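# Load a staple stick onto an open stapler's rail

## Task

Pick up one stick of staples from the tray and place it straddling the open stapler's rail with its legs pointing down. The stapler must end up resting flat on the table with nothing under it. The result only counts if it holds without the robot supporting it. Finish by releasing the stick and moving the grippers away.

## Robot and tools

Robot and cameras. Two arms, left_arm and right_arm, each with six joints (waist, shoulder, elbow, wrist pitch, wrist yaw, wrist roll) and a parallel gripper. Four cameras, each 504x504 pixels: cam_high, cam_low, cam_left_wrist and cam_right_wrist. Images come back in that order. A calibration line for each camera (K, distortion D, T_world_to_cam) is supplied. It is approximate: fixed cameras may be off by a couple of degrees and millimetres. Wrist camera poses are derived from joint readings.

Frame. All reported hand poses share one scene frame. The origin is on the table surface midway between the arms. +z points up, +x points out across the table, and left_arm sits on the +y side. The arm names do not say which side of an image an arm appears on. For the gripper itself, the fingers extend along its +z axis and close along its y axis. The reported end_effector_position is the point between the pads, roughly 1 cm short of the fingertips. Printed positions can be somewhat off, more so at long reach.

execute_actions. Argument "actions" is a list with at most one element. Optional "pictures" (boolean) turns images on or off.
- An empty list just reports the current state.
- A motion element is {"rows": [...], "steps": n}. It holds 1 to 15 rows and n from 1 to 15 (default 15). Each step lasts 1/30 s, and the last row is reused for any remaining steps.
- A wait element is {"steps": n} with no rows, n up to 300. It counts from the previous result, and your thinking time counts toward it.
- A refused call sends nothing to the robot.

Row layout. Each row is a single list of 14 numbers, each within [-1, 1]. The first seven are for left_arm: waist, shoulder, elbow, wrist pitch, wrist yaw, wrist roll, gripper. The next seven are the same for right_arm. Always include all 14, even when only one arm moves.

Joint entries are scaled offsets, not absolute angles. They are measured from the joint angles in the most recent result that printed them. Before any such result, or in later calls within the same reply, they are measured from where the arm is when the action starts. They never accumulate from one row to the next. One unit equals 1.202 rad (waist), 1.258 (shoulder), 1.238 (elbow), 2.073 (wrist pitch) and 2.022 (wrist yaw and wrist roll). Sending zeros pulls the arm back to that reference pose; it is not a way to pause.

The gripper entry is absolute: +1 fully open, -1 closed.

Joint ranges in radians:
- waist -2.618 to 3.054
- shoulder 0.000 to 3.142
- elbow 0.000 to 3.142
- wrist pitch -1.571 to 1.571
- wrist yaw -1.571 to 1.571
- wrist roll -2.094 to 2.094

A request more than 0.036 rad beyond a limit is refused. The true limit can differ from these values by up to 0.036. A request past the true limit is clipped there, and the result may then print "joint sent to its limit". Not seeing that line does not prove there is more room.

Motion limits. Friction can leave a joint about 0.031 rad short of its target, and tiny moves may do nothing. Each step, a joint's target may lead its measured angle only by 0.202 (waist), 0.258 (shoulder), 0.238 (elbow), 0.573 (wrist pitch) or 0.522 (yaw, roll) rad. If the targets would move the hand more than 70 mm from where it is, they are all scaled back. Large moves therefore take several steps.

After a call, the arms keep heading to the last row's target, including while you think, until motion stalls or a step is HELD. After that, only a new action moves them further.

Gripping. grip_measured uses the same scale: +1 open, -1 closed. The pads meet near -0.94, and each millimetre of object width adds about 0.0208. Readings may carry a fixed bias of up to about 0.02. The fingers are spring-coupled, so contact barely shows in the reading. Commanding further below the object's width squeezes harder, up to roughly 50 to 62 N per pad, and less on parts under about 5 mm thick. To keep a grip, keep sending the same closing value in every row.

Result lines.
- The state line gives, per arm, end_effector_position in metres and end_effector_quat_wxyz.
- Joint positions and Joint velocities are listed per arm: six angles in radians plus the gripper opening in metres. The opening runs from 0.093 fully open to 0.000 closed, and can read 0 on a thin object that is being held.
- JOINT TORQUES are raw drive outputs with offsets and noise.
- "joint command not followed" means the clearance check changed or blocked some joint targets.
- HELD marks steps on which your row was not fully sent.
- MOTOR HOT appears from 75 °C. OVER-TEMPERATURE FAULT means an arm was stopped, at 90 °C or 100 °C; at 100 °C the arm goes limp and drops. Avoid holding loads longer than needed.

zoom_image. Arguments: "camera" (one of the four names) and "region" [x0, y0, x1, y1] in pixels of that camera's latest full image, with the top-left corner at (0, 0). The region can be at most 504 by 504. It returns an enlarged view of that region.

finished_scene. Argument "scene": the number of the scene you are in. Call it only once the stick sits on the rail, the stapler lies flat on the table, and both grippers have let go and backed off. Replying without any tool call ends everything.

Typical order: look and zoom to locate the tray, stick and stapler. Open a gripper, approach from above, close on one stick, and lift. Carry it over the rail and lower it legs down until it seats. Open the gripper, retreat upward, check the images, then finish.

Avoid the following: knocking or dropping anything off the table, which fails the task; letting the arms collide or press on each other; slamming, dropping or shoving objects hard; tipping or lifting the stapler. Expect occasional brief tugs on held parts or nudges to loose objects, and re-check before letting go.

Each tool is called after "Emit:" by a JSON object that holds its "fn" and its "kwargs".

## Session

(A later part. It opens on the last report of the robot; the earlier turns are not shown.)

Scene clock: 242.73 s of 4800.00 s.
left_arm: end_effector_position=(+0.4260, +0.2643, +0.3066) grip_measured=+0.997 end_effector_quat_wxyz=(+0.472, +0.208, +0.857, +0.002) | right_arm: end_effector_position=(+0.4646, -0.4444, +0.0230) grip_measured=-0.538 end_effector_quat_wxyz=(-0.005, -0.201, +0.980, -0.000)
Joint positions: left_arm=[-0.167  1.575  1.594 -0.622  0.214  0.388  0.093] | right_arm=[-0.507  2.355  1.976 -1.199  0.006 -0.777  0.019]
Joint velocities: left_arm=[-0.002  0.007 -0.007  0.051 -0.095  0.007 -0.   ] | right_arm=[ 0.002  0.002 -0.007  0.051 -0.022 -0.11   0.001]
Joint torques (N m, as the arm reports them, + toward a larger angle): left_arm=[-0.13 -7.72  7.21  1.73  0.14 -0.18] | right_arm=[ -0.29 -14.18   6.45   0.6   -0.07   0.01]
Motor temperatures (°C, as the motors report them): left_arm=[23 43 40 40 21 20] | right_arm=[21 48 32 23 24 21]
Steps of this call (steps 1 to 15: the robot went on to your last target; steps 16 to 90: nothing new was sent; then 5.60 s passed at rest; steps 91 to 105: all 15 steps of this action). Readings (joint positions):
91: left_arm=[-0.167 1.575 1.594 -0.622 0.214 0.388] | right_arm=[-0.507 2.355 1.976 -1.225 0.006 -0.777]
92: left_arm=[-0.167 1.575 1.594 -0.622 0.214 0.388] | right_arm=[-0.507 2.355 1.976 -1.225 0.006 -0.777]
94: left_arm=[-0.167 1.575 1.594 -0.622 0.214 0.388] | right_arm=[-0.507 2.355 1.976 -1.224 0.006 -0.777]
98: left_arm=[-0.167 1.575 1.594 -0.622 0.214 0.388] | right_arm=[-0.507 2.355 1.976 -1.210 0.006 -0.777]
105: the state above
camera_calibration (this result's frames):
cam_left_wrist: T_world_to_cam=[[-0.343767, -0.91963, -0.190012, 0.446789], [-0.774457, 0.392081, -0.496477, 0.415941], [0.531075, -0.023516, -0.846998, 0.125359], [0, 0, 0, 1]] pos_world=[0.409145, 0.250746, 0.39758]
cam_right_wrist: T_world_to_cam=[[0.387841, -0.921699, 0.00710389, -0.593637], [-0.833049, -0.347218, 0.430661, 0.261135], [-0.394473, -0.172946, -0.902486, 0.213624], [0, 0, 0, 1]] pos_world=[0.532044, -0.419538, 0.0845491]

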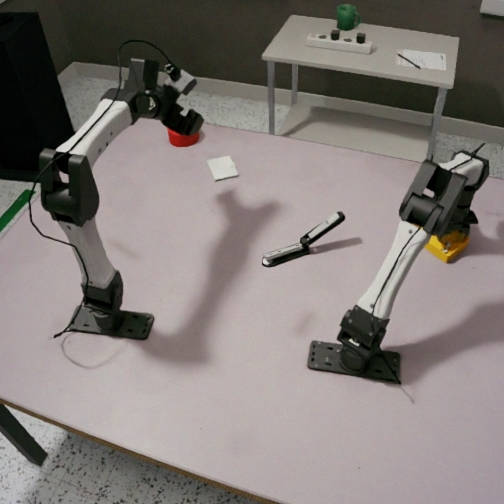

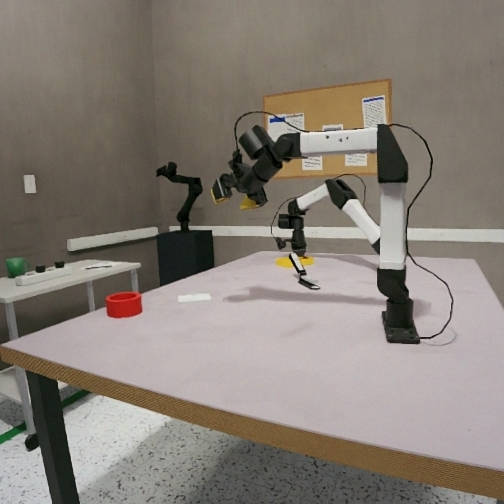

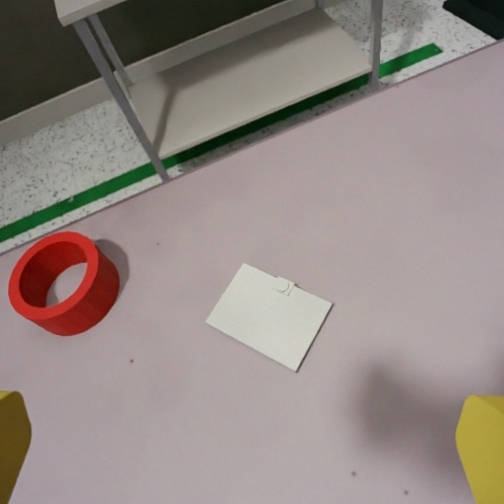

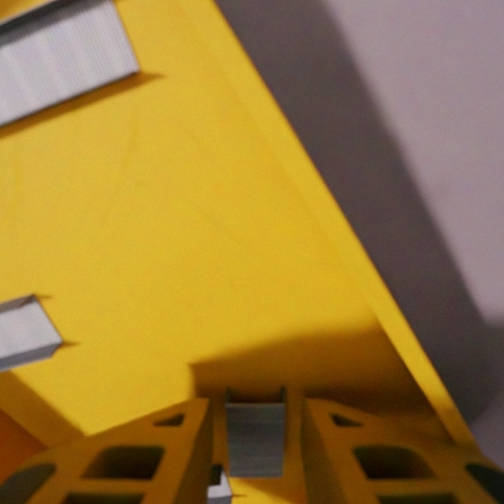

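Centered. Try descending.

Emit:
{"fn": "execute_actions", "kwargs": {"actions": [{"rows":[[0,0,0,0,0,0,1,0,0.012,0,0.01,0,0,-0.54],[0,0,0,0,0,0,1,0,0.022,0,0.012,0,0,-0.54]],"steps":15}]}}

Scene clock: 246.13 s of 4800.00 s.
left_arm: end_effector_position=(+0.4260, +0.2643, +0.3066) grip_measured=+0.997 end_effector_quat_wxyz=(+0.472, +0.208, +0.857, +0.002) | right_arm: end_effector_position=(+0.4656, -0.4448, +0.0230) grip_measured=-0.538 end_effector_quat_wxyz=(-0.003, -0.201, +0.980, -0.002)
Joint positions: left_arm=[-0.167  1.575  1.594 -0.622  0.214  0.388  0.093] | right_arm=[-0.507  2.355  1.976 -1.194  0.006 -0.777  0.019]
Joint velocities: left_arm=[-0.012 -0.007  0.002  0.022 -0.051 -0.022  0.001] | right_arm=[-0.022  0.012 -0.012  0.051  0.037  0.007 -0.   ]
Joint torques (N m, as the arm reports them, + toward a larger angle): left_arm=[-0.14 -7.76  7.2   1.73  0.15 -0.18] | right_arm=[ -0.28 -11.06   6.45   0.65  -0.06   0.  ]
Motor temperatures (°C, as the motors report them): left_arm=[23 43 40 40 21 20] | right_arm=[21 49 32 23 24 21]
Steps of this call (steps 1 to 15: the robot went on to your last target; steps 16 to 87: nothing new was sent; steps 88 to 102: all 15 steps of this action). Readings (joint positions):
88: left_arm=[-0.167 1.575 1.594 -0.622 0.214 0.388] | right_arm=[-0.507 2.355 1.976 -1.198 0.006 -0.777]
89: left_arm=[-0.167 1.575 1.594 -0.622 0.214 0.388] | right_arm=[-0.507 2.355 1.976 -1.198 0.006 -0.777]
91: left_arm=[-0.167 1.575 1.594 -0.622 0.214 0.388] | right_arm=[-0.507 2.355 1.976 -1.196 0.006 -0.777]
95: left_arm=[-0.167 1.575 1.594 -0.622 0.214 0.388] | right_arm=[-0.507 2.355 1.976 -1.195 0.006 -0.777]
102: the state above
camera_calibration (this result's frames):
cam_left_wrist: T_world_to_cam=[[-0.343767, -0.91963, -0.190012, 0.446789], [-0.774457, 0.392081, -0.496477, 0.415941], [0.531075, -0.023516, -0.846998, 0.125359], [0, 0, 0, 1]] pos_world=[0.409145, 0.250746, 0.39758]
cam_right_wrist: T_world_to_cam=[[0.387803, -0.921685, 0.0102925, -0.594459], [-0.834879, -0.346504, 0.427682, 0.263097], [-0.390622, -0.17445, -0.90387, 0.211526], [0, 0, 0, 1]] pos_world=[0.532814, -0.419839, 0.0847887]

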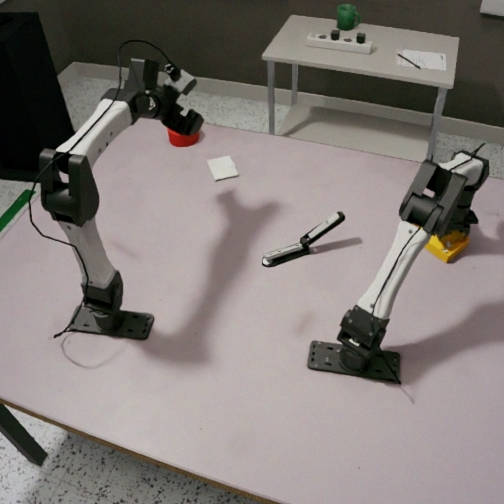

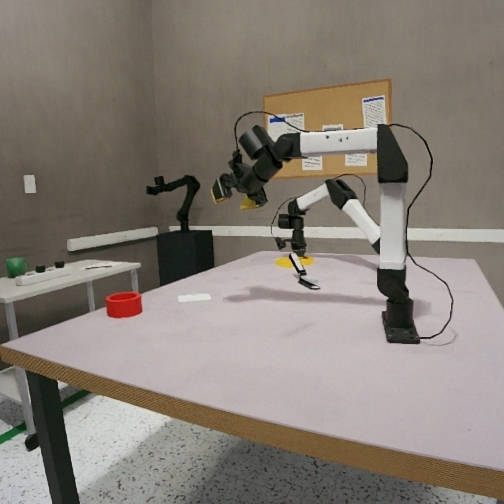

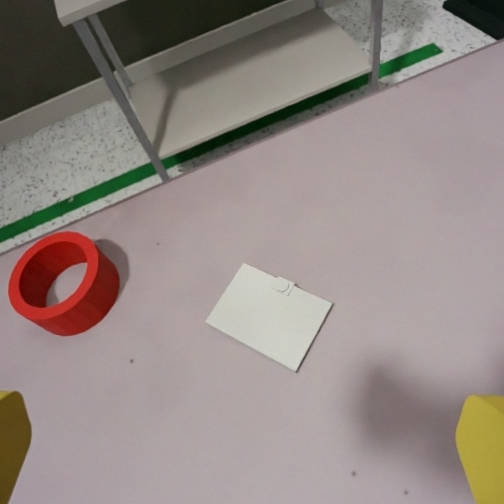

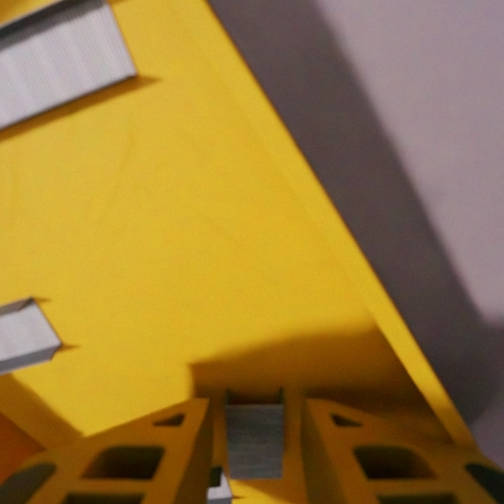

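Emit:
{"fn": "execute_actions", "kwargs": {"actions": [{"rows":[[0,0,0,0,0,0,1,0,-0.014,0,0,0,0,-0.54],[0,0,0,0,0,0,1,0,-0.014,0,0,0,0,-0.54],[0,0,0,0,0,0,1,0.008,-0.014,0,0.008,0,0,-0.54],[0,0,0,0,0,0,1,0.014,-0.014,0,0.013,0,0,-0.54],[0,0,0,0,0,0,1,0.018,-0.014,0,0.018,0,0,-0.54]],"steps":15}]}}

Scene clock: 251.03 s of 4800.00 s.
left_arm: end_effector_position=(+0.4260, +0.2643, +0.3066) grip_measured=+0.997 end_effector_quat_wxyz=(+0.472, +0.208, +0.857, +0.002) | right_arm: end_effector_position=(+0.4714, -0.4414, +0.0230) grip_measured=-0.538 end_effector_quat_wxyz=(+0.004, -0.207, +0.978, -0.006)
Joint positions: left_arm=[-0.167  1.575  1.594 -0.622  0.214  0.388  0.093] | right_arm=[-0.496  2.355  1.976 -1.177  0.006 -0.777  0.019]
Joint velocities: left_arm=[ 0.007 -0.007 -0.017 -0.007 -0.037  0.007 -0.   ] | right_arm=[-0.012 -0.012 -0.002  0.007 -0.022 -0.022 -0.   ]
Joint torques (N m, as the arm reports them, + toward a larger angle): left_arm=[-0.24 -7.77  7.17  1.73  0.14 -0.16] | right_arm=[  0.51 -14.22   6.49   0.66  -0.07   0.  ]
Motor temperatures (°C, as the motors report them): left_arm=[23 43 40 40 21 20] | right_arm=[21 49 32 23 24 21]
Steps of this call (steps 1 to 15: the robot went on to your last target; steps 16 to 90: nothing new was sent; then 1.40 s passed at rest; steps 91 to 105: all 15 steps of this action). Readings (joint positions):
91: left_arm=[-0.167 1.575 1.594 -0.622 0.214 0.388] | right_arm=[-0.507 2.355 1.976 -1.194 0.006 -0.777]
92: left_arm=[-0.167 1.575 1.594 -0.622 0.214 0.388] | right_arm=[-0.507 2.355 1.976 -1.194 0.006 -0.777]
94: left_arm=[-0.167 1.575 1.594 -0.622 0.214 0.388] | right_arm=[-0.507 2.355 1.976 -1.194 0.006 -0.777]
98: left_arm=[-0.167 1.575 1.594 -0.622 0.214 0.388] | right_arm=[-0.501 2.355 1.976 -1.184 0.006 -0.777]
105: the state above
camera_calibration (this result's frames):
cam_left_wrist: T_world_to_cam=[[-0.343767, -0.91963, -0.190012, 0.446789], [-0.774457, 0.392081, -0.496477, 0.415941], [0.531075, -0.023516, -0.846998, 0.125359], [0, 0, 0, 1]] pos_world=[0.409145, 0.250746, 0.39758]
cam_right_wrist: T_world_to_cam=[[0.398065, -0.917088, 0.0222471, -0.596653], [-0.837638, -0.353477, 0.416434, 0.267563], [-0.374042, -0.184403, -0.908894, 0.2023], [0, 0, 0, 1]] pos_world=[0.537296, -0.415301, 0.0857207]

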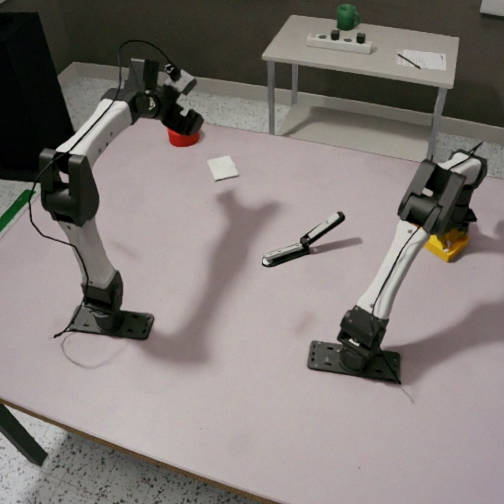

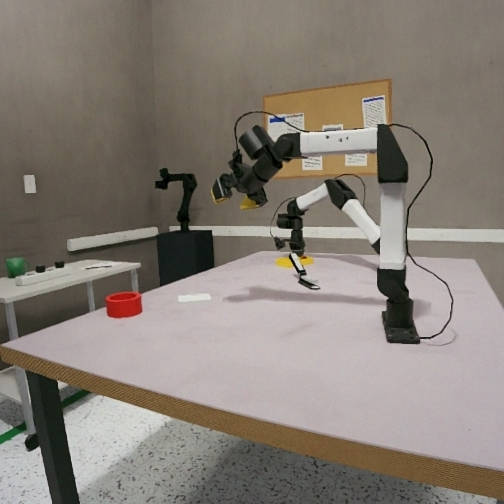

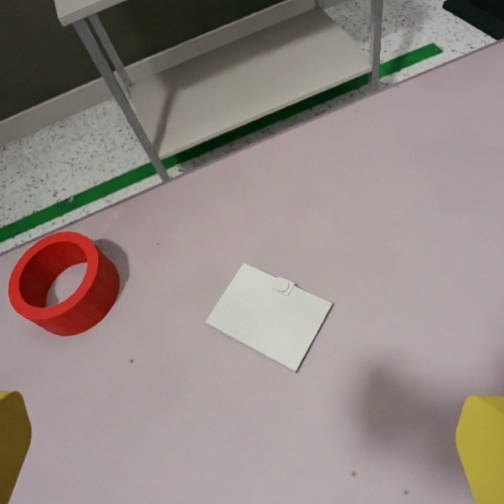

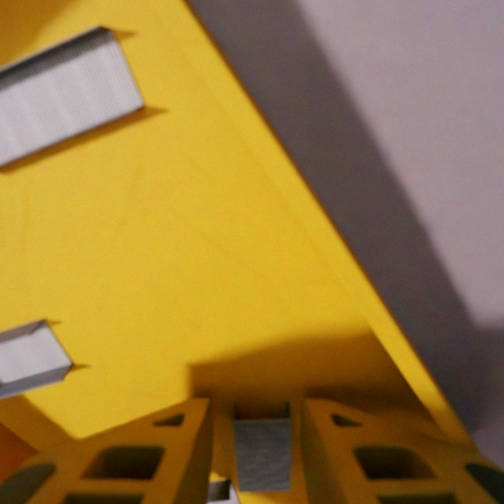

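Emit:
{"fn": "execute_actions", "kwargs": {"actions": [{"rows":[[0,0,0,0,0,0,1,0,0.026,0,0.012,0,0,-0.54]],"steps":15}]}}

Scene clock: 253.80 s of 4800.00 s.
left_arm: end_effector_position=(+0.4260, +0.2643, +0.3066) grip_measured=+0.997 end_effector_quat_wxyz=(+0.472, +0.208, +0.857, +0.002) | right_arm: end_effector_position=(+0.4720, -0.4417, +0.0218) grip_measured=-0.538 end_effector_quat_wxyz=(+0.005, -0.207, +0.978, -0.007)
Joint positions: left_arm=[-0.167  1.575  1.594 -0.622  0.214  0.388  0.093] | right_arm=[-0.496  2.358  1.976 -1.173  0.006 -0.777  0.019]
Joint velocities: left_arm=[-0.012  0.007 -0.002  0.051  0.037 -0.022 -0.   ] | right_arm=[ 0.002 -0.007 -0.007 -0.037 -0.007  0.022  0.001]
Joint torques (N m, as the arm reports them, + toward a larger angle): left_arm=[-0.19 -7.78  7.18  1.73  0.14 -0.16] | right_arm=[ -0.26 -10.87   6.49   0.71  -0.06   0.  ]
Motor temperatures (°C, as the motors report them): left_arm=[23 43 40 40 21 20] | right_arm=[21 49 32 23 24 21]
Steps of this call (steps 1 to 15: the robot went on to your last target; steps 16 to 68: nothing new was sent; steps 69 to 83: all 15 steps of this action). Readings (joint positions):
69: left_arm=[-0.167 1.575 1.594 -0.622 0.214 0.388] | right_arm=[-0.496 2.356 1.976 -1.177 0.006 -0.777]
70: left_arm=[-0.167 1.575 1.594 -0.622 0.214 0.388] | right_arm=[-0.496 2.357 1.976 -1.175 0.006 -0.777]
72: left_arm=[-0.167 1.575 1.594 -0.622 0.214 0.388] | right_arm=[-0.496 2.358 1.976 -1.175 0.006 -0.777]
76: left_arm=[-0.167 1.575 1.594 -0.622 0.214 0.388] | right_arm=[-0.496 2.358 1.976 -1.173 0.006 -0.777]
83: the state above
camera_calibration (this result's frames):
cam_left_wrist: T_world_to_cam=[[-0.343767, -0.91963, -0.190012, 0.446789], [-0.774457, 0.392081, -0.496477, 0.415941], [0.531075, -0.023516, -0.846998, 0.125359], [0, 0, 0, 1]] pos_world=[0.409145, 0.250746, 0.39758]
cam_right_wrist: T_world_to_cam=[[0.39804, -0.917078, 0.0230439, -0.597104], [-0.838083, -0.353309, 0.41568, 0.268797], [-0.373069, -0.18477, -0.909219, 0.200824], [0, 0, 0, 1]] pos_world=[0.537867, -0.415517, 0.0846193]

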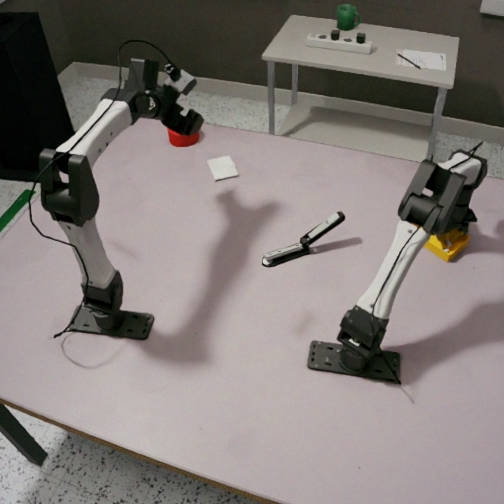

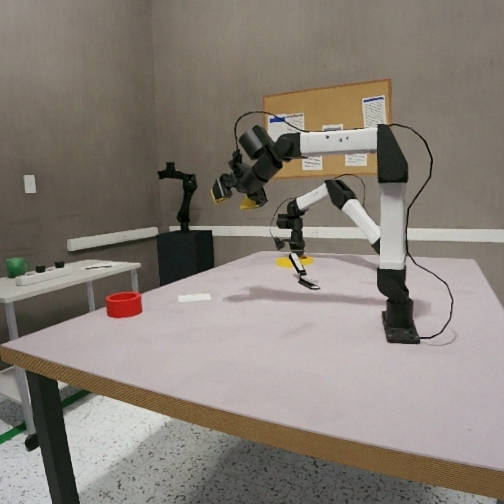

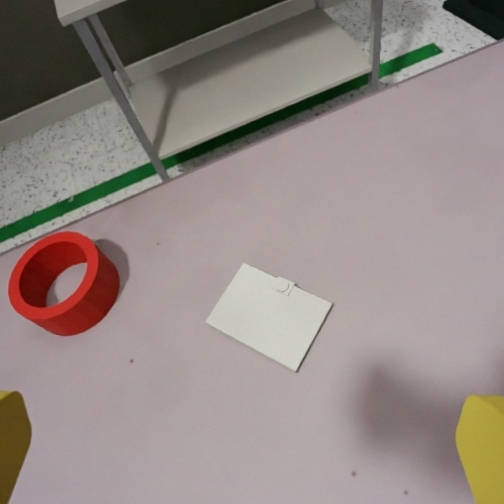

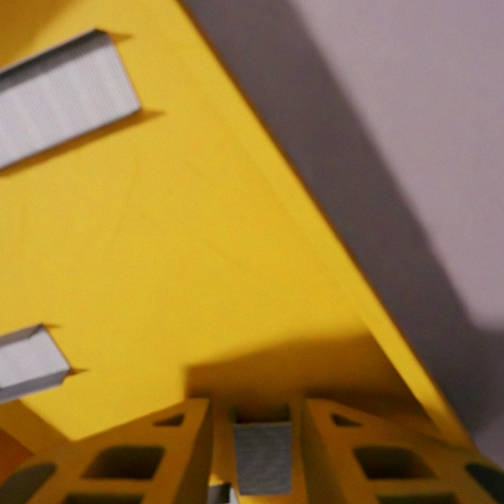

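Emit:
{"fn": "execute_actions", "kwargs": {"actions": [{"rows":[[0,0,0,0,0,0,1,0,0,0,0.0,0,0,-0.58],[0,0,0,0,0,0,1,0,0,0,0.0,0,0,-0.61],[0,0,0,0,0,0,1,0,0,0,0.0,0,0,-0.62],[0,0,0,0,0,0,1,0,0,0,0.0,0,0,-0.62],[0,0,0,0,0,0,1,0,0,0,0.0,0,0,-0.62],[0,0,0,0,0,0,1,0,0,0,0.0,0,0,-0.62],[0,0,0,0,0,0,1,0,0.024,0,0.0,0,0,-0.62]],"steps":15}]}}

Scene clock: 261.53 s of 4800.00 s.
left_arm: end_effector_position=(+0.4260, +0.2643, +0.3066) grip_measured=+0.997 end_effector_quat_wxyz=(+0.472, +0.208, +0.857, +0.002) | right_arm: end_effector_position=(+0.4717, -0.4415, +0.0203) grip_measured=-0.618 end_effector_quat_wxyz=(+0.003, -0.207, +0.978, -0.006)
Joint positions: left_arm=[-0.167  1.575  1.594 -0.622  0.214  0.388  0.093] | right_arm=[-0.496  2.361  1.976 -1.173  0.006 -0.777  0.016]
Joint velocities: left_arm=[-0.002 -0.002 -0.007  0.007 -0.007  0.007  0.   ] | right_arm=[ 0.007 -0.012 -0.002 -0.037  0.007  0.007  0.   ]
Joint torques (N m, as the arm reports them, + toward a larger angle): left_arm=[-0.18 -7.77  7.22  1.73  0.13 -0.16] | right_arm=[ -0.29 -11.21   6.46   0.46  -0.07   0.  ]
Motor temperatures (°C, as the motors report them): left_arm=[23 43 40 40 21 20] | right_arm=[21 49 32 23 24 21]
Steps of this call (steps 1 to 15: the robot went on to your last target; steps 16 to 90: nothing new was sent; then 4.23 s passed at rest; steps 91 to 105: all 15 steps of this action). Readings (joint positions):
91: left_arm=[-0.167 1.575 1.594 -0.622 0.214 0.388] | right_arm=[-0.496 2.358 1.976 -1.173 0.006 -0.777]
92: left_arm=[-0.167 1.575 1.594 -0.622 0.214 0.388] | right_arm=[-0.496 2.358 1.976 -1.173 0.006 -0.777]
94: left_arm=[-0.167 1.575 1.594 -0.622 0.214 0.388] | right_arm=[-0.496 2.358 1.976 -1.173 0.006 -0.777]
98: left_arm=[-0.167 1.575 1.594 -0.622 0.214 0.388] | right_arm=[-0.496 2.360 1.976 -1.173 0.006 -0.777]
105: the state above
camera_calibration (this result's frames):
cam_left_wrist: T_world_to_cam=[[-0.343767, -0.91963, -0.190012, 0.446789], [-0.774457, 0.392081, -0.496477, 0.415941], [0.531075, -0.023516, -0.846998, 0.125359], [0, 0, 0, 1]] pos_world=[0.409145, 0.250746, 0.39758]
cam_right_wrist: T_world_to_cam=[[0.39811, -0.917105, 0.0206535, -0.596844], [-0.836744, -0.353814, 0.417941, 0.268315], [-0.375988, -0.183668, -0.908239, 0.201203], [0, 0, 0, 1]] pos_world=[0.537771, -0.415481, 0.0829278]

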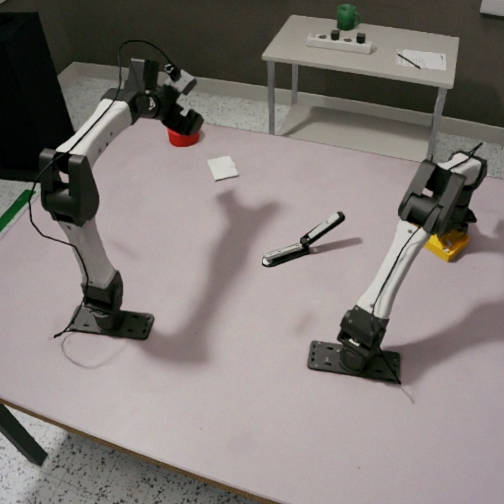

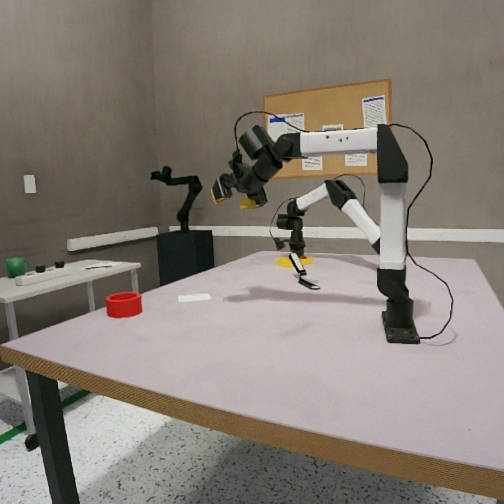

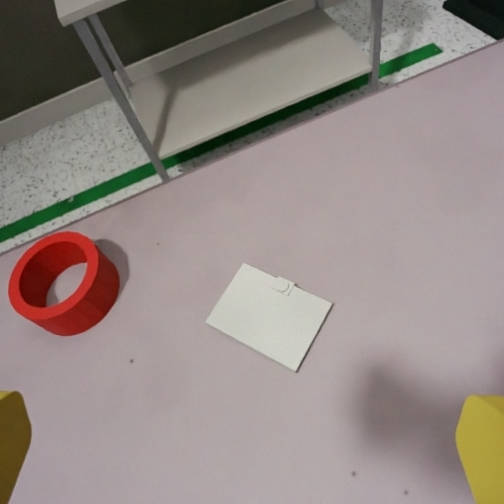

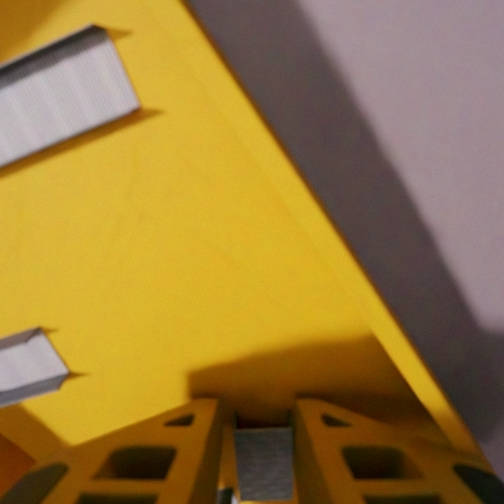

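Emit:
{"fn": "execute_actions", "kwargs": {"actions": [{"rows":[[0,0,0,0,0,0,1,0,0,0,0.0,0,0,-0.64],[0,0,0,0,0,0,1,0,0,0,0.0,0,0,-0.655],[0,0,0,0,0,0,1,0,0,0,0.0,0,0,-0.665],[0,0,0,0,0,0,1,0,0,0,0.0,0,0,-0.665],[0,0,0,0,0,0,1,0,0,0,0.0,0,0,-0.665],[0,0,0,0,0,0,1,0,0,0,0.0,0,0,-0.665],[0,0,0,0,0,0,1,0,0.024,0,0.0,0,0,-0.665]],"steps":15}]}}

Scene clock: 270.83 s of 4800.00 s.
left_arm: end_effector_position=(+0.4260, +0.2643, +0.3066) grip_measured=+0.997 end_effector_quat_wxyz=(+0.472, +0.208, +0.857, +0.002) | right_arm: end_effector_position=(+0.4714, -0.4414, +0.0188) grip_measured=-0.663 end_effector_quat_wxyz=(+0.002, -0.207, +0.978, -0.005)
Joint positions: left_arm=[-0.167  1.575  1.594 -0.622  0.214  0.388  0.093] | right_arm=[-0.496  2.365  1.976 -1.173  0.006 -0.777  0.013]
Joint velocities: left_arm=[-0.002 -0.002  0.022  0.051  0.007 -0.051 -0.   ] | right_arm=[-0.002  0.002 -0.012  0.007  0.066 -0.037 -0.   ]
Joint torques (N m, as the arm reports them, + toward a larger angle): left_arm=[-0.14 -7.8   7.17  1.73  0.13 -0.16] | right_arm=[ -0.33 -11.15   6.42   0.49  -0.08   0.01]
Motor temperatures (°C, as the motors report them): left_arm=[23 43 40 41 21 20] | right_arm=[21 49 32 23 24 21]
Steps of this call (steps 1 to 15: the robot went on to your last target; steps 16 to 90: nothing new was sent; then 5.80 s passed at rest; steps 91 to 105: all 15 steps of this action). Readings (joint positions):
91: left_arm=[-0.167 1.575 1.594 -0.622 0.214 0.388] | right_arm=[-0.496 2.361 1.976 -1.173 0.006 -0.777]
92: left_arm=[-0.167 1.575 1.594 -0.622 0.214 0.388] | right_arm=[-0.496 2.361 1.976 -1.173 0.006 -0.777]
94: left_arm=[-0.167 1.575 1.594 -0.622 0.214 0.388] | right_arm=[-0.496 2.361 1.976 -1.173 0.006 -0.777]
98: left_arm=[-0.167 1.575 1.594 -0.622 0.214 0.388] | right_arm=[-0.496 2.363 1.976 -1.173 0.006 -0.777]
105: the state above
camera_calibration (this result's frames):
cam_left_wrist: T_world_to_cam=[[-0.343767, -0.91963, -0.190012, 0.446789], [-0.774457, 0.392081, -0.496477, 0.415941], [0.531075, -0.023516, -0.846998, 0.125359], [0, 0, 0, 1]] pos_world=[0.409145, 0.250746, 0.39758]
cam_right_wrist: T_world_to_cam=[[0.398173, -0.917129, 0.0182628, -0.596584], [-0.835398, -0.354322, 0.420197, 0.267833], [-0.378904, -0.182568, -0.907249, 0.201581], [0, 0, 0, 1]] pos_world=[0.53767, -0.415443, 0.0812367]

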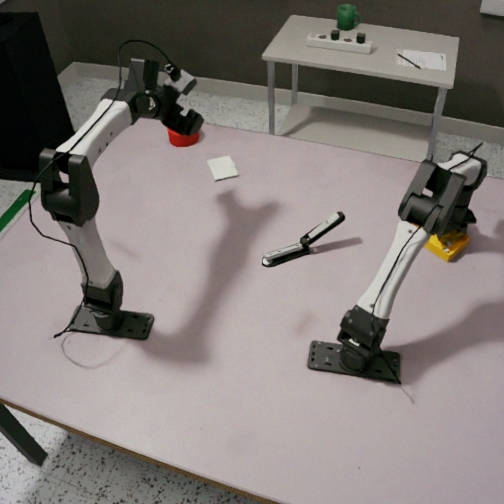

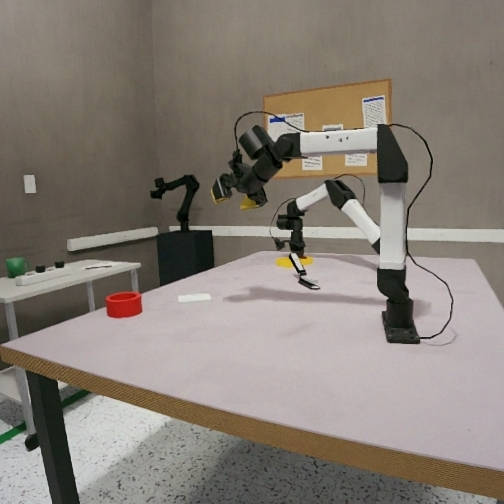

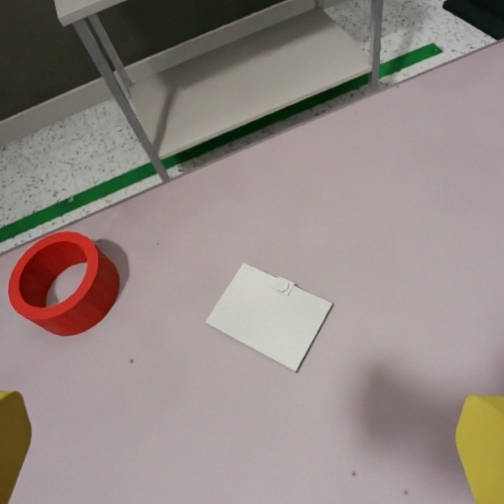

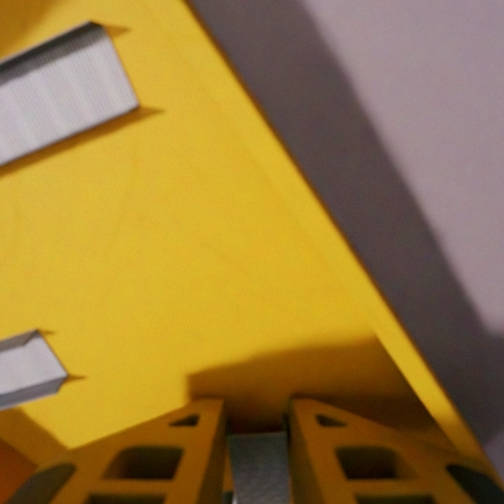

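Emit:
{"fn": "execute_actions", "kwargs": {"actions": [{"rows":[[0,0,0,0,0,0,1,0,0.024,0,0.0,0,0,-0.665],[0,0,0,0,0,0,1,0,0.024,0,0.0,0,0,-0.665],[0,0,0,0,0,0,1,0,0.024,0,0.0,0,0,-0.665],[0,0,0,0,0,0,1,0,0.024,0,0.0,0,0,-0.665],[0,0,0,0,0,0,1,0,0.024,0,0.0,0,0,-0.665],[0,0,0,0,0,0,1,0,0.005,0,0.0,0,0,-0.69],[0,0,0,0,0,0,1,0,0.005,0,0.0,0,0,-0.72],[0,0,0,0,0,0,1,0,0.005,0,0.0,0,0,-0.75],[0,0,0,0,0,0,1,0,0.005,0,0.0,0,0,-0.78],[0,0,0,0,0,0,1,0,0.005,0,0.0,0,0,-0.81]],"steps":15}], "pictures": false}}

Emit:
{"fn": "execute_actions", "kwargs": {"actions": [{"rows":[[0,0,0,0,0,0,1,0,-0.02,0,0.0,0,0,-0.81],[0,0,0,0,0,0,1,0,-0.03,0,0.0,0,0,-0.81],[0,0,0,0,0,0,1,0,-0.04,0,-0.01,0,0,-0.81],[0,0,0,0,0,0,1,0,-0.05,0,-0.015,0,0,-0.81],[0,0,0,0,0,0,1,0,-0.06,0,-0.02,0,0,-0.81],[0,0,0,0,0,0,1,0,-0.07,0,-0.025,0,0,-0.81],[0,0,0,0,0,0,1,0,-0.08,0,-0.03,0,0,-0.81],[0,0,0,0,0,0,1,0,-0.095,0,-0.04,0,0,-0.81],[0,0,0,0,0,0,1,0,-0.11,0,-0.05,0,0,-0.81],[0,0,0,0,0,0,1,0,-0.125,0,-0.06,0,0,-0.81],[0,0,0,0,0,0,1,0,-0.14,0,-0.075,0,0,-0.81],[0,0,0,0,0,0,1,0,-0.15,0,-0.09,0,0,-0.81]],"steps":15}]}}

Scene clock: 283.87 s of 4800.00 s.
left_arm: end_effector_position=(+0.4260, +0.2643, +0.3066) grip_measured=+0.997 end_effector_quat_wxyz=(+0.472, +0.208, +0.857, +0.002) | right_arm: end_effector_position=(+0.4714, -0.4414, +0.0188) grip_measured=-0.797 end_effector_quat_wxyz=(+0.002, -0.207, +0.978, -0.005)
Joint positions: left_arm=[-0.167  1.575  1.594 -0.622  0.214  0.388  0.093] | right_arm=[-0.496  2.365  1.976 -1.173  0.006 -0.777  0.007]
Joint velocities: left_arm=[ 0.007  0.002 -0.007 -0.007 -0.066  0.037  0.001] | right_arm=[-0.022 -0.012 -0.002 -0.007  0.022  0.051 -0.   ]
Joint torques (N m, as the arm reports them, + toward a larger angle): left_arm=[-0.23 -7.77  7.2   1.73  0.14 -0.18] | right_arm=[ -0.3  -12.61   6.47   0.48  -0.06   0.  ]
Motor temperatures (°C, as the motors report them): left_arm=[23 43 40 41 21 20] | right_arm=[21 49 32 23 24 21]
Steps of this call (steps 1 to 15: the robot went on to your last target; steps 16 to 90: nothing new was sent; then 9.53 s passed at rest; steps 91 to 105: all 15 steps of this action). Readings (joint positions):
91: left_arm=[-0.167 1.575 1.594 -0.622 0.214 0.388] | right_arm=[-0.496 2.365 1.976 -1.173 0.006 -0.777]
92: left_arm=[-0.167 1.575 1.594 -0.622 0.214 0.388] | right_arm=[-0.496 2.365 1.976 -1.173 0.006 -0.777]
94: left_arm=[-0.167 1.575 1.594 -0.622 0.214 0.388] | right_arm=[-0.496 2.365 1.976 -1.173 0.006 -0.777]
98: left_arm=[-0.167 1.575 1.594 -0.622 0.214 0.388] | right_arm=[-0.496 2.365 1.976 -1.173 0.006 -0.777]
105: the state above

Scene clock: 284.37 s of 4800.00 s.
left_arm: end_effector_position=(+0.4260, +0.2643, +0.3066) grip_measured=+0.997 end_effector_quat_wxyz=(+0.472, +0.208, +0.857, +0.002) | right_arm: end_effector_position=(+0.4529, -0.4344, +0.0985) grip_measured=-0.797 end_effector_quat_wxyz=(+0.029, -0.207, +0.978, -0.022)
Joint positions: left_arm=[-0.167  1.575  1.594 -0.622  0.214  0.388  0.093] | right_arm=[-0.496  2.177  1.976 -1.297  0.006 -0.777  0.007]
Joint velocities: left_arm=[ 0.002 -0.012  0.002 -0.037  0.037 -0.022  0.001] | right_arm=[-0.012 -0.286 -0.022 -0.33  -0.007 -0.051  0.   ]
Joint torques (N m, as the arm reports them, + toward a larger angle): left_arm=[-0.19 -7.79  7.23  1.74  0.13 -0.17] | right_arm=[ -0.28 -10.77   6.56   0.47  -0.06   0.01]
Motor temperatures (°C, as the motors report them): left_arm=[23 43 40 41 21 20] | right_arm=[21 49 32 23 24 21]
Steps of this call (steps 1 to 15: all 15 steps of this action). Readings (joint positions):
1: left_arm=[-0.167 1.575 1.594 -0.622 0.214 0.388] | right_arm=[-0.496 2.363 1.976 -1.173 0.006 -0.777]
2: left_arm=[-0.167 1.575 1.594 -0.622 0.214 0.388] | right_arm=[-0.496 2.361 1.976 -1.173 0.006 -0.777]
4: left_arm=[-0.167 1.575 1.594 -0.622 0.214 0.388] | right_arm=[-0.496 2.351 1.976 -1.175 0.006 -0.777]
8: left_arm=[-0.167 1.575 1.594 -0.622 0.214 0.388] | right_arm=[-0.496 2.300 1.976 -1.197 0.006 -0.777]
15: the state above
camera_calibration (this result's frames):
cam_left_wrist: T_world_to_cam=[[-0.343767, -0.91963, -0.190012, 0.446789], [-0.774457, 0.392081, -0.496477, 0.415941], [0.531075, -0.023516, -0.846998, 0.125359], [0, 0, 0, 1]] pos_world=[0.409145, 0.250746, 0.39758]
cam_right_wrist: T_world_to_cam=[[0.395764, -0.916219, 0.0625582, -0.587115], [-0.85918, -0.345347, 0.377551, 0.240206], [-0.324315, -0.20317, -0.923873, 0.236098], [0, 0, 0, 1]] pos_world=[0.515309, -0.407003, 0.164164]

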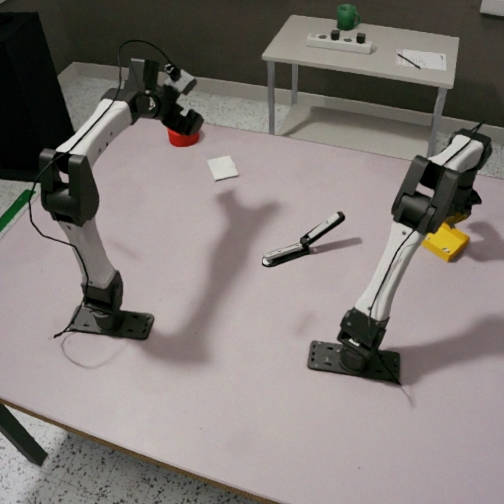

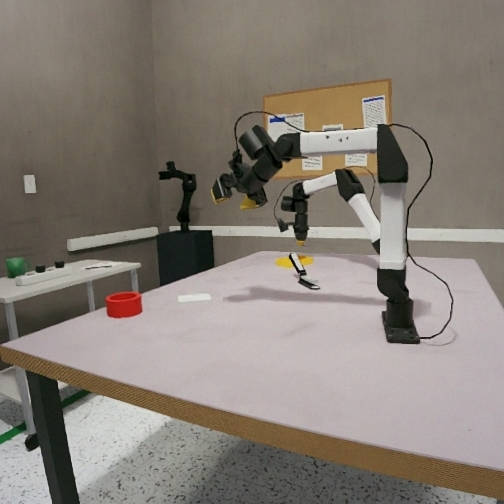

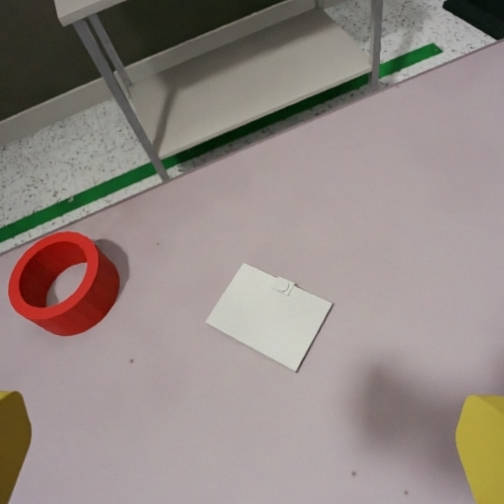

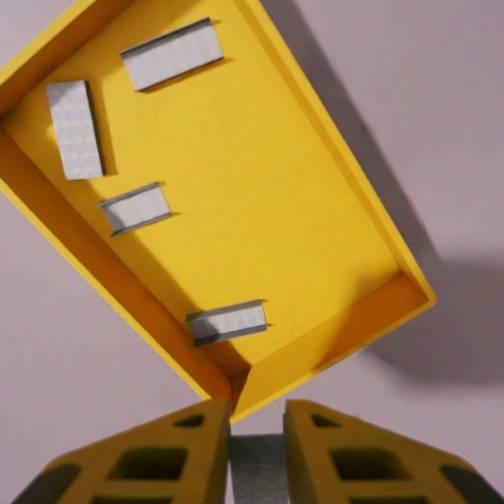

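Emit:
{"fn": "execute_actions", "kwargs": {"actions": [{"rows":[[0,0,0,0,0,0,1,0.02,-0.05,-0.03,-0.035,0,-0.03,-0.81],[0,0,0,0,0,0,1,0.05,-0.09,-0.06,-0.04,0,-0.06,-0.81],[0,0,0,0,0,0,1,0.09,-0.13,-0.09,-0.045,0,-0.09,-0.81],[0,0,0,0,0,0,1,0.14,-0.17,-0.12,-0.05,0,-0.12,-0.81],[0,0,0,0,0,0,1,0.2,-0.21,-0.15,-0.055,0,-0.15,-0.81],[0,0,0,0,0,0,1,0.27,-0.25,-0.18,-0.06,0,-0.18,-0.81],[0,0,0,0,0,0,1,0.34,-0.29,-0.21,-0.065,0,-0.21,-0.81],[0,0,0,0,0,0,1,0.42,-0.32,-0.24,-0.07,0,-0.24,-0.81],[0,0,0,0,0,0,1,0.5,-0.328,-0.27,-0.075,0,-0.27,-0.81],[0,0,0,0,0,0,1,0.58,-0.328,-0.28,-0.08,0,-0.30,-0.81],[0,0,0,0,0,0,1,0.66,-0.328,-0.28,-0.08,0,-0.33,-0.81],[0,0,0,0,0,0,1,0.74,-0.328,-0.28,-0.08,0,-0.36,-0.81],[0,0,0,0,0,0,1,0.82,-0.328,-0.28,-0.08,0,-0.38,-0.81],[0,0,0,0,0,0,1,0.9,-0.328,-0.28,-0.08,0,-0.39,-0.81],[0,0,0,0,0,0,1,0.953,-0.328,-0.28,-0.08,0,-0.39,-0.81]],"steps":15}], "pictures": false}}

Emit:
{"fn": "execute_actions", "kwargs": {"actions": [{"steps":40}]}}

Scene clock: 302.70 s of 4800.00 s.
left_arm: end_effector_position=(+0.4260, +0.2643, +0.3066) grip_measured=+0.997 end_effector_quat_wxyz=(+0.472, +0.208, +0.857, +0.002) | right_arm: end_effector_position=(+0.3637, -0.1871, +0.1672) grip_measured=-0.798 end_effector_quat_wxyz=(-0.023, +0.735, -0.677, +0.019)
Joint positions: left_arm=[-0.167  1.575  1.594 -0.622  0.214  0.388  0.093] | right_arm=[ 0.146  1.764  1.67  -1.417  0.009 -1.372  0.007]
Joint velocities: left_arm=[ 0.007 -0.007  0.012  0.022  0.007  0.007  0.   ] | right_arm=[ 2.015 -0.007 -0.168 -0.051  0.051 -1.282 -0.   ]
Joint torques (N m, as the arm reports them, + toward a larger angle): left_arm=[-0.14 -7.8   7.23  1.72  0.14 -0.19] | right_arm=[ 0.41 -8.19  4.3   0.27 -0.14 -0.02]
Motor temperatures (°C, as the motors report them): left_arm=[23 43 41 41 21 20] | right_arm=[21 49 31 23 24 21]
Steps of this call (steps 1 to 30: the robot went on to your last target; steps 31 to 100: nothing new was sent; then 14.50 s passed at rest; steps 101 to 115: all 15 steps of this action). Readings (joint positions):
101: left_arm=[-0.167 1.575 1.594 -0.622 0.214 0.388] | right_arm=[-0.495 2.164 1.973 -1.342 0.006 -0.785]
102: left_arm=[-0.167 1.575 1.594 -0.622 0.214 0.388] | right_arm=[-0.490 2.151 1.958 -1.340 0.007 -0.803]
104: left_arm=[-0.167 1.575 1.594 -0.622 0.214 0.388] | right_arm=[-0.458 2.095 1.900 -1.345 0.012 -0.858]
108: left_arm=[-0.167 1.575 1.594 -0.622 0.214 0.388] | right_arm=[-0.293 1.937 1.798 -1.361 0.013 -0.992]
115: the state above

Scene clock: 304.03 s of 4800.00 s.
left_arm: end_effector_position=(+0.4260, +0.2643, +0.3066) grip_measured=+0.997 end_effector_quat_wxyz=(+0.472, +0.208, +0.857, +0.002) | right_arm: end_effector_position=(+0.2686, -0.0466, +0.1626) grip_measured=-0.798 end_effector_quat_wxyz=(-0.007, +0.923, -0.384, +0.001)
Joint positions: left_arm=[-0.167  1.575  1.594 -0.622  0.214  0.388  0.093] | right_arm=[ 0.659  1.764  1.653 -1.446 -0.003 -1.56   0.007]
Joint velocities: left_arm=[ 0.007  0.002  0.002 -0.066  0.066  0.007  0.   ] | right_arm=[-0.007  0.022 -0.012  0.007  0.037 -0.051  0.001]
Joint torques (N m, as the arm reports them, + toward a larger angle): left_arm=[-0.15 -7.75  7.23  1.73  0.15 -0.17] | right_arm=[-0.99 -8.19  4.67  0.28  0.01 -0.05]
Motor temperatures (°C, as the motors report them): left_arm=[23 43 41 42 21 20] | right_arm=[21 48 31 23 24 21]
Steps of this call (steps 1 to 30: the robot went on to your last target; steps 31 to 40: nothing new was sent). Readings (joint positions):
1: left_arm=[-0.167 1.575 1.594 -0.622 0.214 0.388] | right_arm=[0.218 1.764 1.663 -1.417 0.008 -1.410]
2: left_arm=[-0.167 1.575 1.594 -0.622 0.214 0.388] | right_arm=[0.290 1.764 1.657 -1.418 0.008 -1.440]
4: left_arm=[-0.167 1.575 1.594 -0.622 0.214 0.388] | right_arm=[0.434 1.764 1.653 -1.420 0.007 -1.483]
8: left_arm=[-0.167 1.575 1.594 -0.622 0.214 0.388] | right_arm=[0.661 1.764 1.653 -1.424 -0.004 -1.530]
40: the state above
All arms were judged still, so your last target was given up. Only a new action makes them travel on or press farther. Fingers that are still opening or closing keep moving.
camera_calibration (this result's frames):
cam_left_wrist: T_world_to_cam=[[-0.343767, -0.91963, -0.190012, 0.446789], [-0.774457, 0.392081, -0.496477, 0.415941], [0.531075, -0.023516, -0.846998, 0.125359], [0, 0, 0, 1]] pos_world=[0.409145, 0.250746, 0.39758]
cam_right_wrist: T_world_to_cam=[[0.713316, 0.7005, 0.0219003, -0.166163], [0.629724, -0.654335, 0.41868, -0.229426], [0.307615, -0.28486, -0.90787, 0.138213], [0, 0, 0, 1]] pos_world=[0.220485, 0.00564716, 0.225174]

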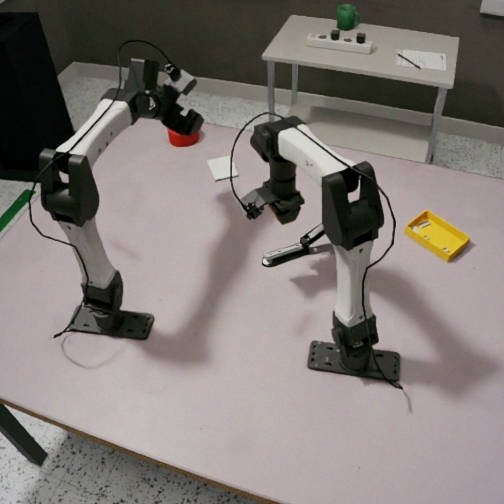

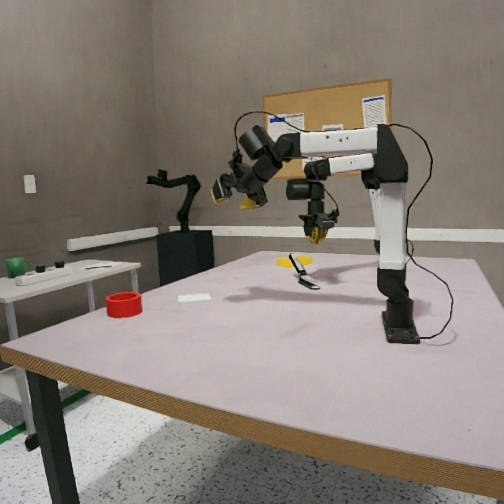

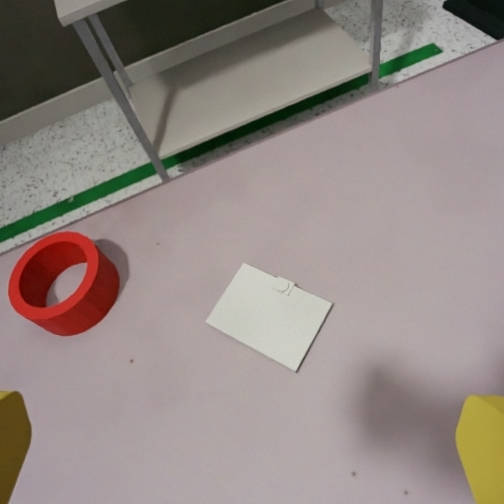

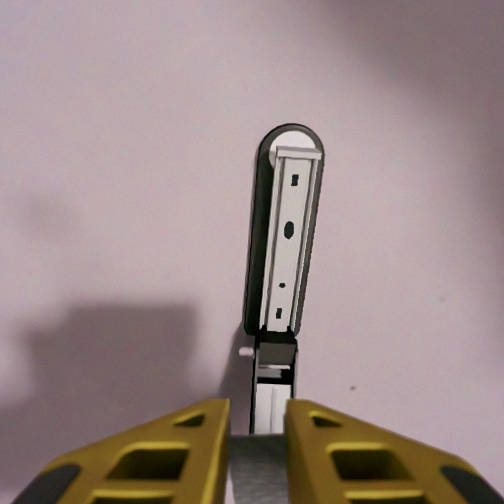

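Emit:
{"fn": "execute_actions", "kwargs": {"actions": [{"rows":[[0,0,0,0,0,0,1,0,0.01,-0.025,0.02,0,0.01,-0.81],[0,0,0,0,0,0,1,0,0.02,-0.05,0.04,0,0.02,-0.81],[0,0,0,0,0,0,1,0,0.03,-0.075,0.06,0,0.03,-0.81],[0,0,0,0,0,0,1,0,0.04,-0.1,0.08,0,0.04,-0.81],[0,0,0,0,0,0,1,0,0.05,-0.125,0.1,0,0.045,-0.81],[0,0,0,0,0,0,1,0,0.06,-0.15,0.12,0,0.045,-0.81],[0,0,0,0,0,0,1,0,0.072,-0.175,0.14,0,0.045,-0.81],[0,0,0,0,0,0,1,0,0.083,-0.2,0.155,0,0.045,-0.81],[0,0,0,0,0,0,1,0,0.092,-0.216,0.168,0,0.045,-0.81]],"steps":15}], "pictures": false}}

Emit:
{"fn": "execute_actions", "kwargs": {"actions": [{"steps":20}]}}

Scene clock: 325.17 s of 4800.00 s.
left_arm: end_effector_position=(+0.4260, +0.2643, +0.3066) grip_measured=+0.997 end_effector_quat_wxyz=(+0.472, +0.208, +0.857, +0.002) | right_arm: end_effector_position=(+0.2713, -0.0438, +0.0581) grip_measured=-0.798 end_effector_quat_wxyz=(+0.037, +0.907, -0.420, -0.015)
Joint positions: left_arm=[-0.167  1.575  1.594 -0.622  0.214  0.388  0.093] | right_arm=[ 0.659  1.892  1.395 -1.153 -0.003 -1.48   0.007]
Joint velocities: left_arm=[-0.007 -0.012  0.007  0.037  0.022 -0.007  0.   ] | right_arm=[ 0.012 -0.022 -0.012  0.256 -0.051  0.007 -0.001]
Joint torques (N m, as the arm reports them, + toward a larger angle): left_arm=[-0.19 -7.82  7.13  1.75  0.14 -0.16] | right_arm=[-0.28 -9.84  5.51  0.39 -0.08  0.04]
Motor temperatures (°C, as the motors report them): left_arm=[23 43 41 42 21 20] | right_arm=[21 46 30 23 24 21]
Steps of this call (steps 1 to 90: nothing new was sent; then 17.63 s passed at rest; steps 91 to 105: all 15 steps of this action). Readings (joint positions):
91: left_arm=[-0.167 1.575 1.594 -0.622 0.214 0.388] | right_arm=[0.659 1.764 1.653 -1.444 -0.003 -1.558]
92: left_arm=[-0.167 1.575 1.594 -0.622 0.214 0.388] | right_arm=[0.659 1.764 1.647 -1.434 -0.003 -1.553]
94: left_arm=[-0.167 1.575 1.594 -0.622 0.214 0.388] | right_arm=[0.659 1.766 1.612 -1.392 -0.003 -1.534]
98: left_arm=[-0.167 1.575 1.594 -0.622 0.214 0.388] | right_arm=[0.659 1.810 1.490 -1.273 -0.003 -1.499]
105: the state above

Scene clock: 325.83 s of 4800.00 s.
left_arm: end_effector_position=(+0.4260, +0.2643, +0.3066) grip_measured=+0.997 end_effector_quat_wxyz=(+0.472, +0.208, +0.857, +0.002) | right_arm: end_effector_position=(+0.2778, -0.0372, +0.0580) grip_measured=-0.798 end_effector_quat_wxyz=(+0.018, +0.906, -0.423, -0.008)
Joint positions: left_arm=[-0.167  1.575  1.594 -0.622  0.214  0.388  0.093] | right_arm=[ 0.659  1.891  1.395 -1.115 -0.003 -1.475  0.007]
Joint velocities: left_arm=[ 0.007 -0.012  0.002  0.022 -0.022  0.037 -0.   ] | right_arm=[-0.007  0.007 -0.012  0.007 -0.037  0.037 -0.   ]
Joint torques (N m, as the arm reports them, + toward a larger angle): left_arm=[-0.12 -7.76  7.2   1.73  0.14 -0.15] | right_arm=[-0.27 -9.9   5.58  0.49 -0.1   0.06]
Motor temperatures (°C, as the motors report them): left_arm=[23 43 41 42 21 20] | right_arm=[21 46 30 23 24 21]
Steps of this call (steps 1 to 20: the robot went on to your last target). Readings (joint positions):
1: left_arm=[-0.167 1.575 1.594 -0.622 0.214 0.388] | right_arm=[0.659 1.891 1.395 -1.143 -0.003 -1.479]
2: left_arm=[-0.167 1.575 1.594 -0.622 0.214 0.388] | right_arm=[0.659 1.891 1.395 -1.136 -0.003 -1.478]
4: left_arm=[-0.167 1.575 1.594 -0.622 0.214 0.388] | right_arm=[0.659 1.891 1.395 -1.128 -0.003 -1.477]
8: left_arm=[-0.167 1.575 1.594 -0.622 0.214 0.388] | right_arm=[0.659 1.891 1.395 -1.119 -0.003 -1.476]
20: the state above
camera_calibration (this result's frames):
cam_left_wrist: T_world_to_cam=[[-0.343767, -0.91963, -0.190012, 0.446789], [-0.774457, 0.392081, -0.496477, 0.415941], [0.531075, -0.023516, -0.846998, 0.125359], [0, 0, 0, 1]] pos_world=[0.409145, 0.250746, 0.39758]
cam_right_wrist: T_world_to_cam=[[0.770076, 0.637152, -0.0319508, -0.192026], [0.588121, -0.689629, 0.422523, -0.175279], [0.247177, -0.344166, -0.905789, 0.0575389], [0, 0, 0, 1]] pos_world=[0.236738, 0.0212754, 0.120042]

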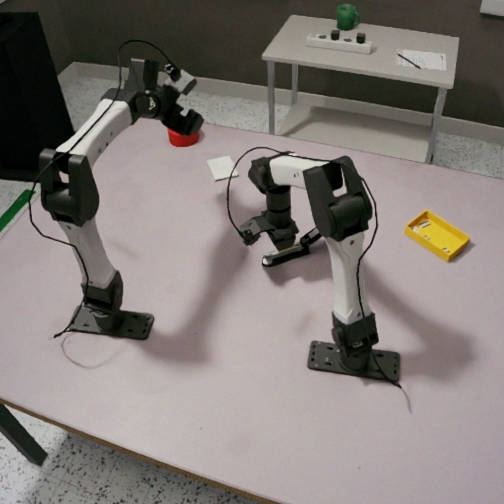

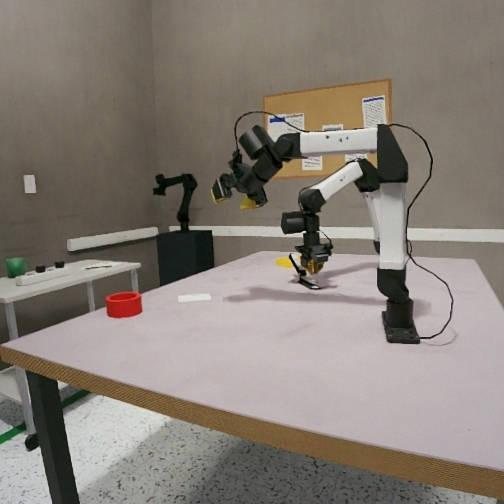

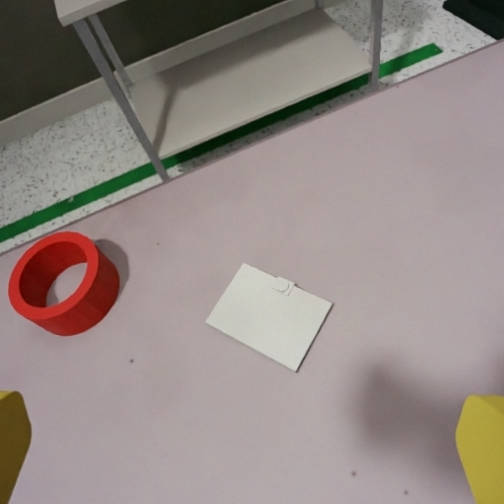

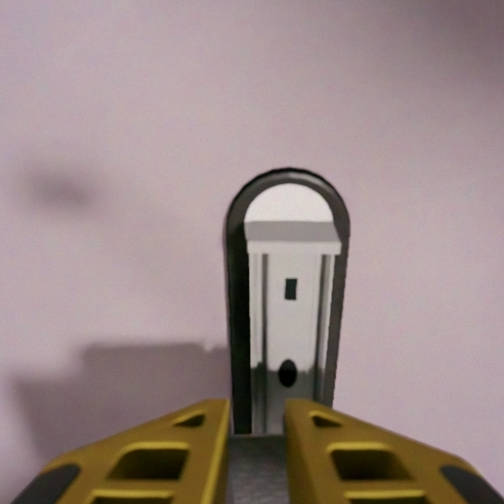

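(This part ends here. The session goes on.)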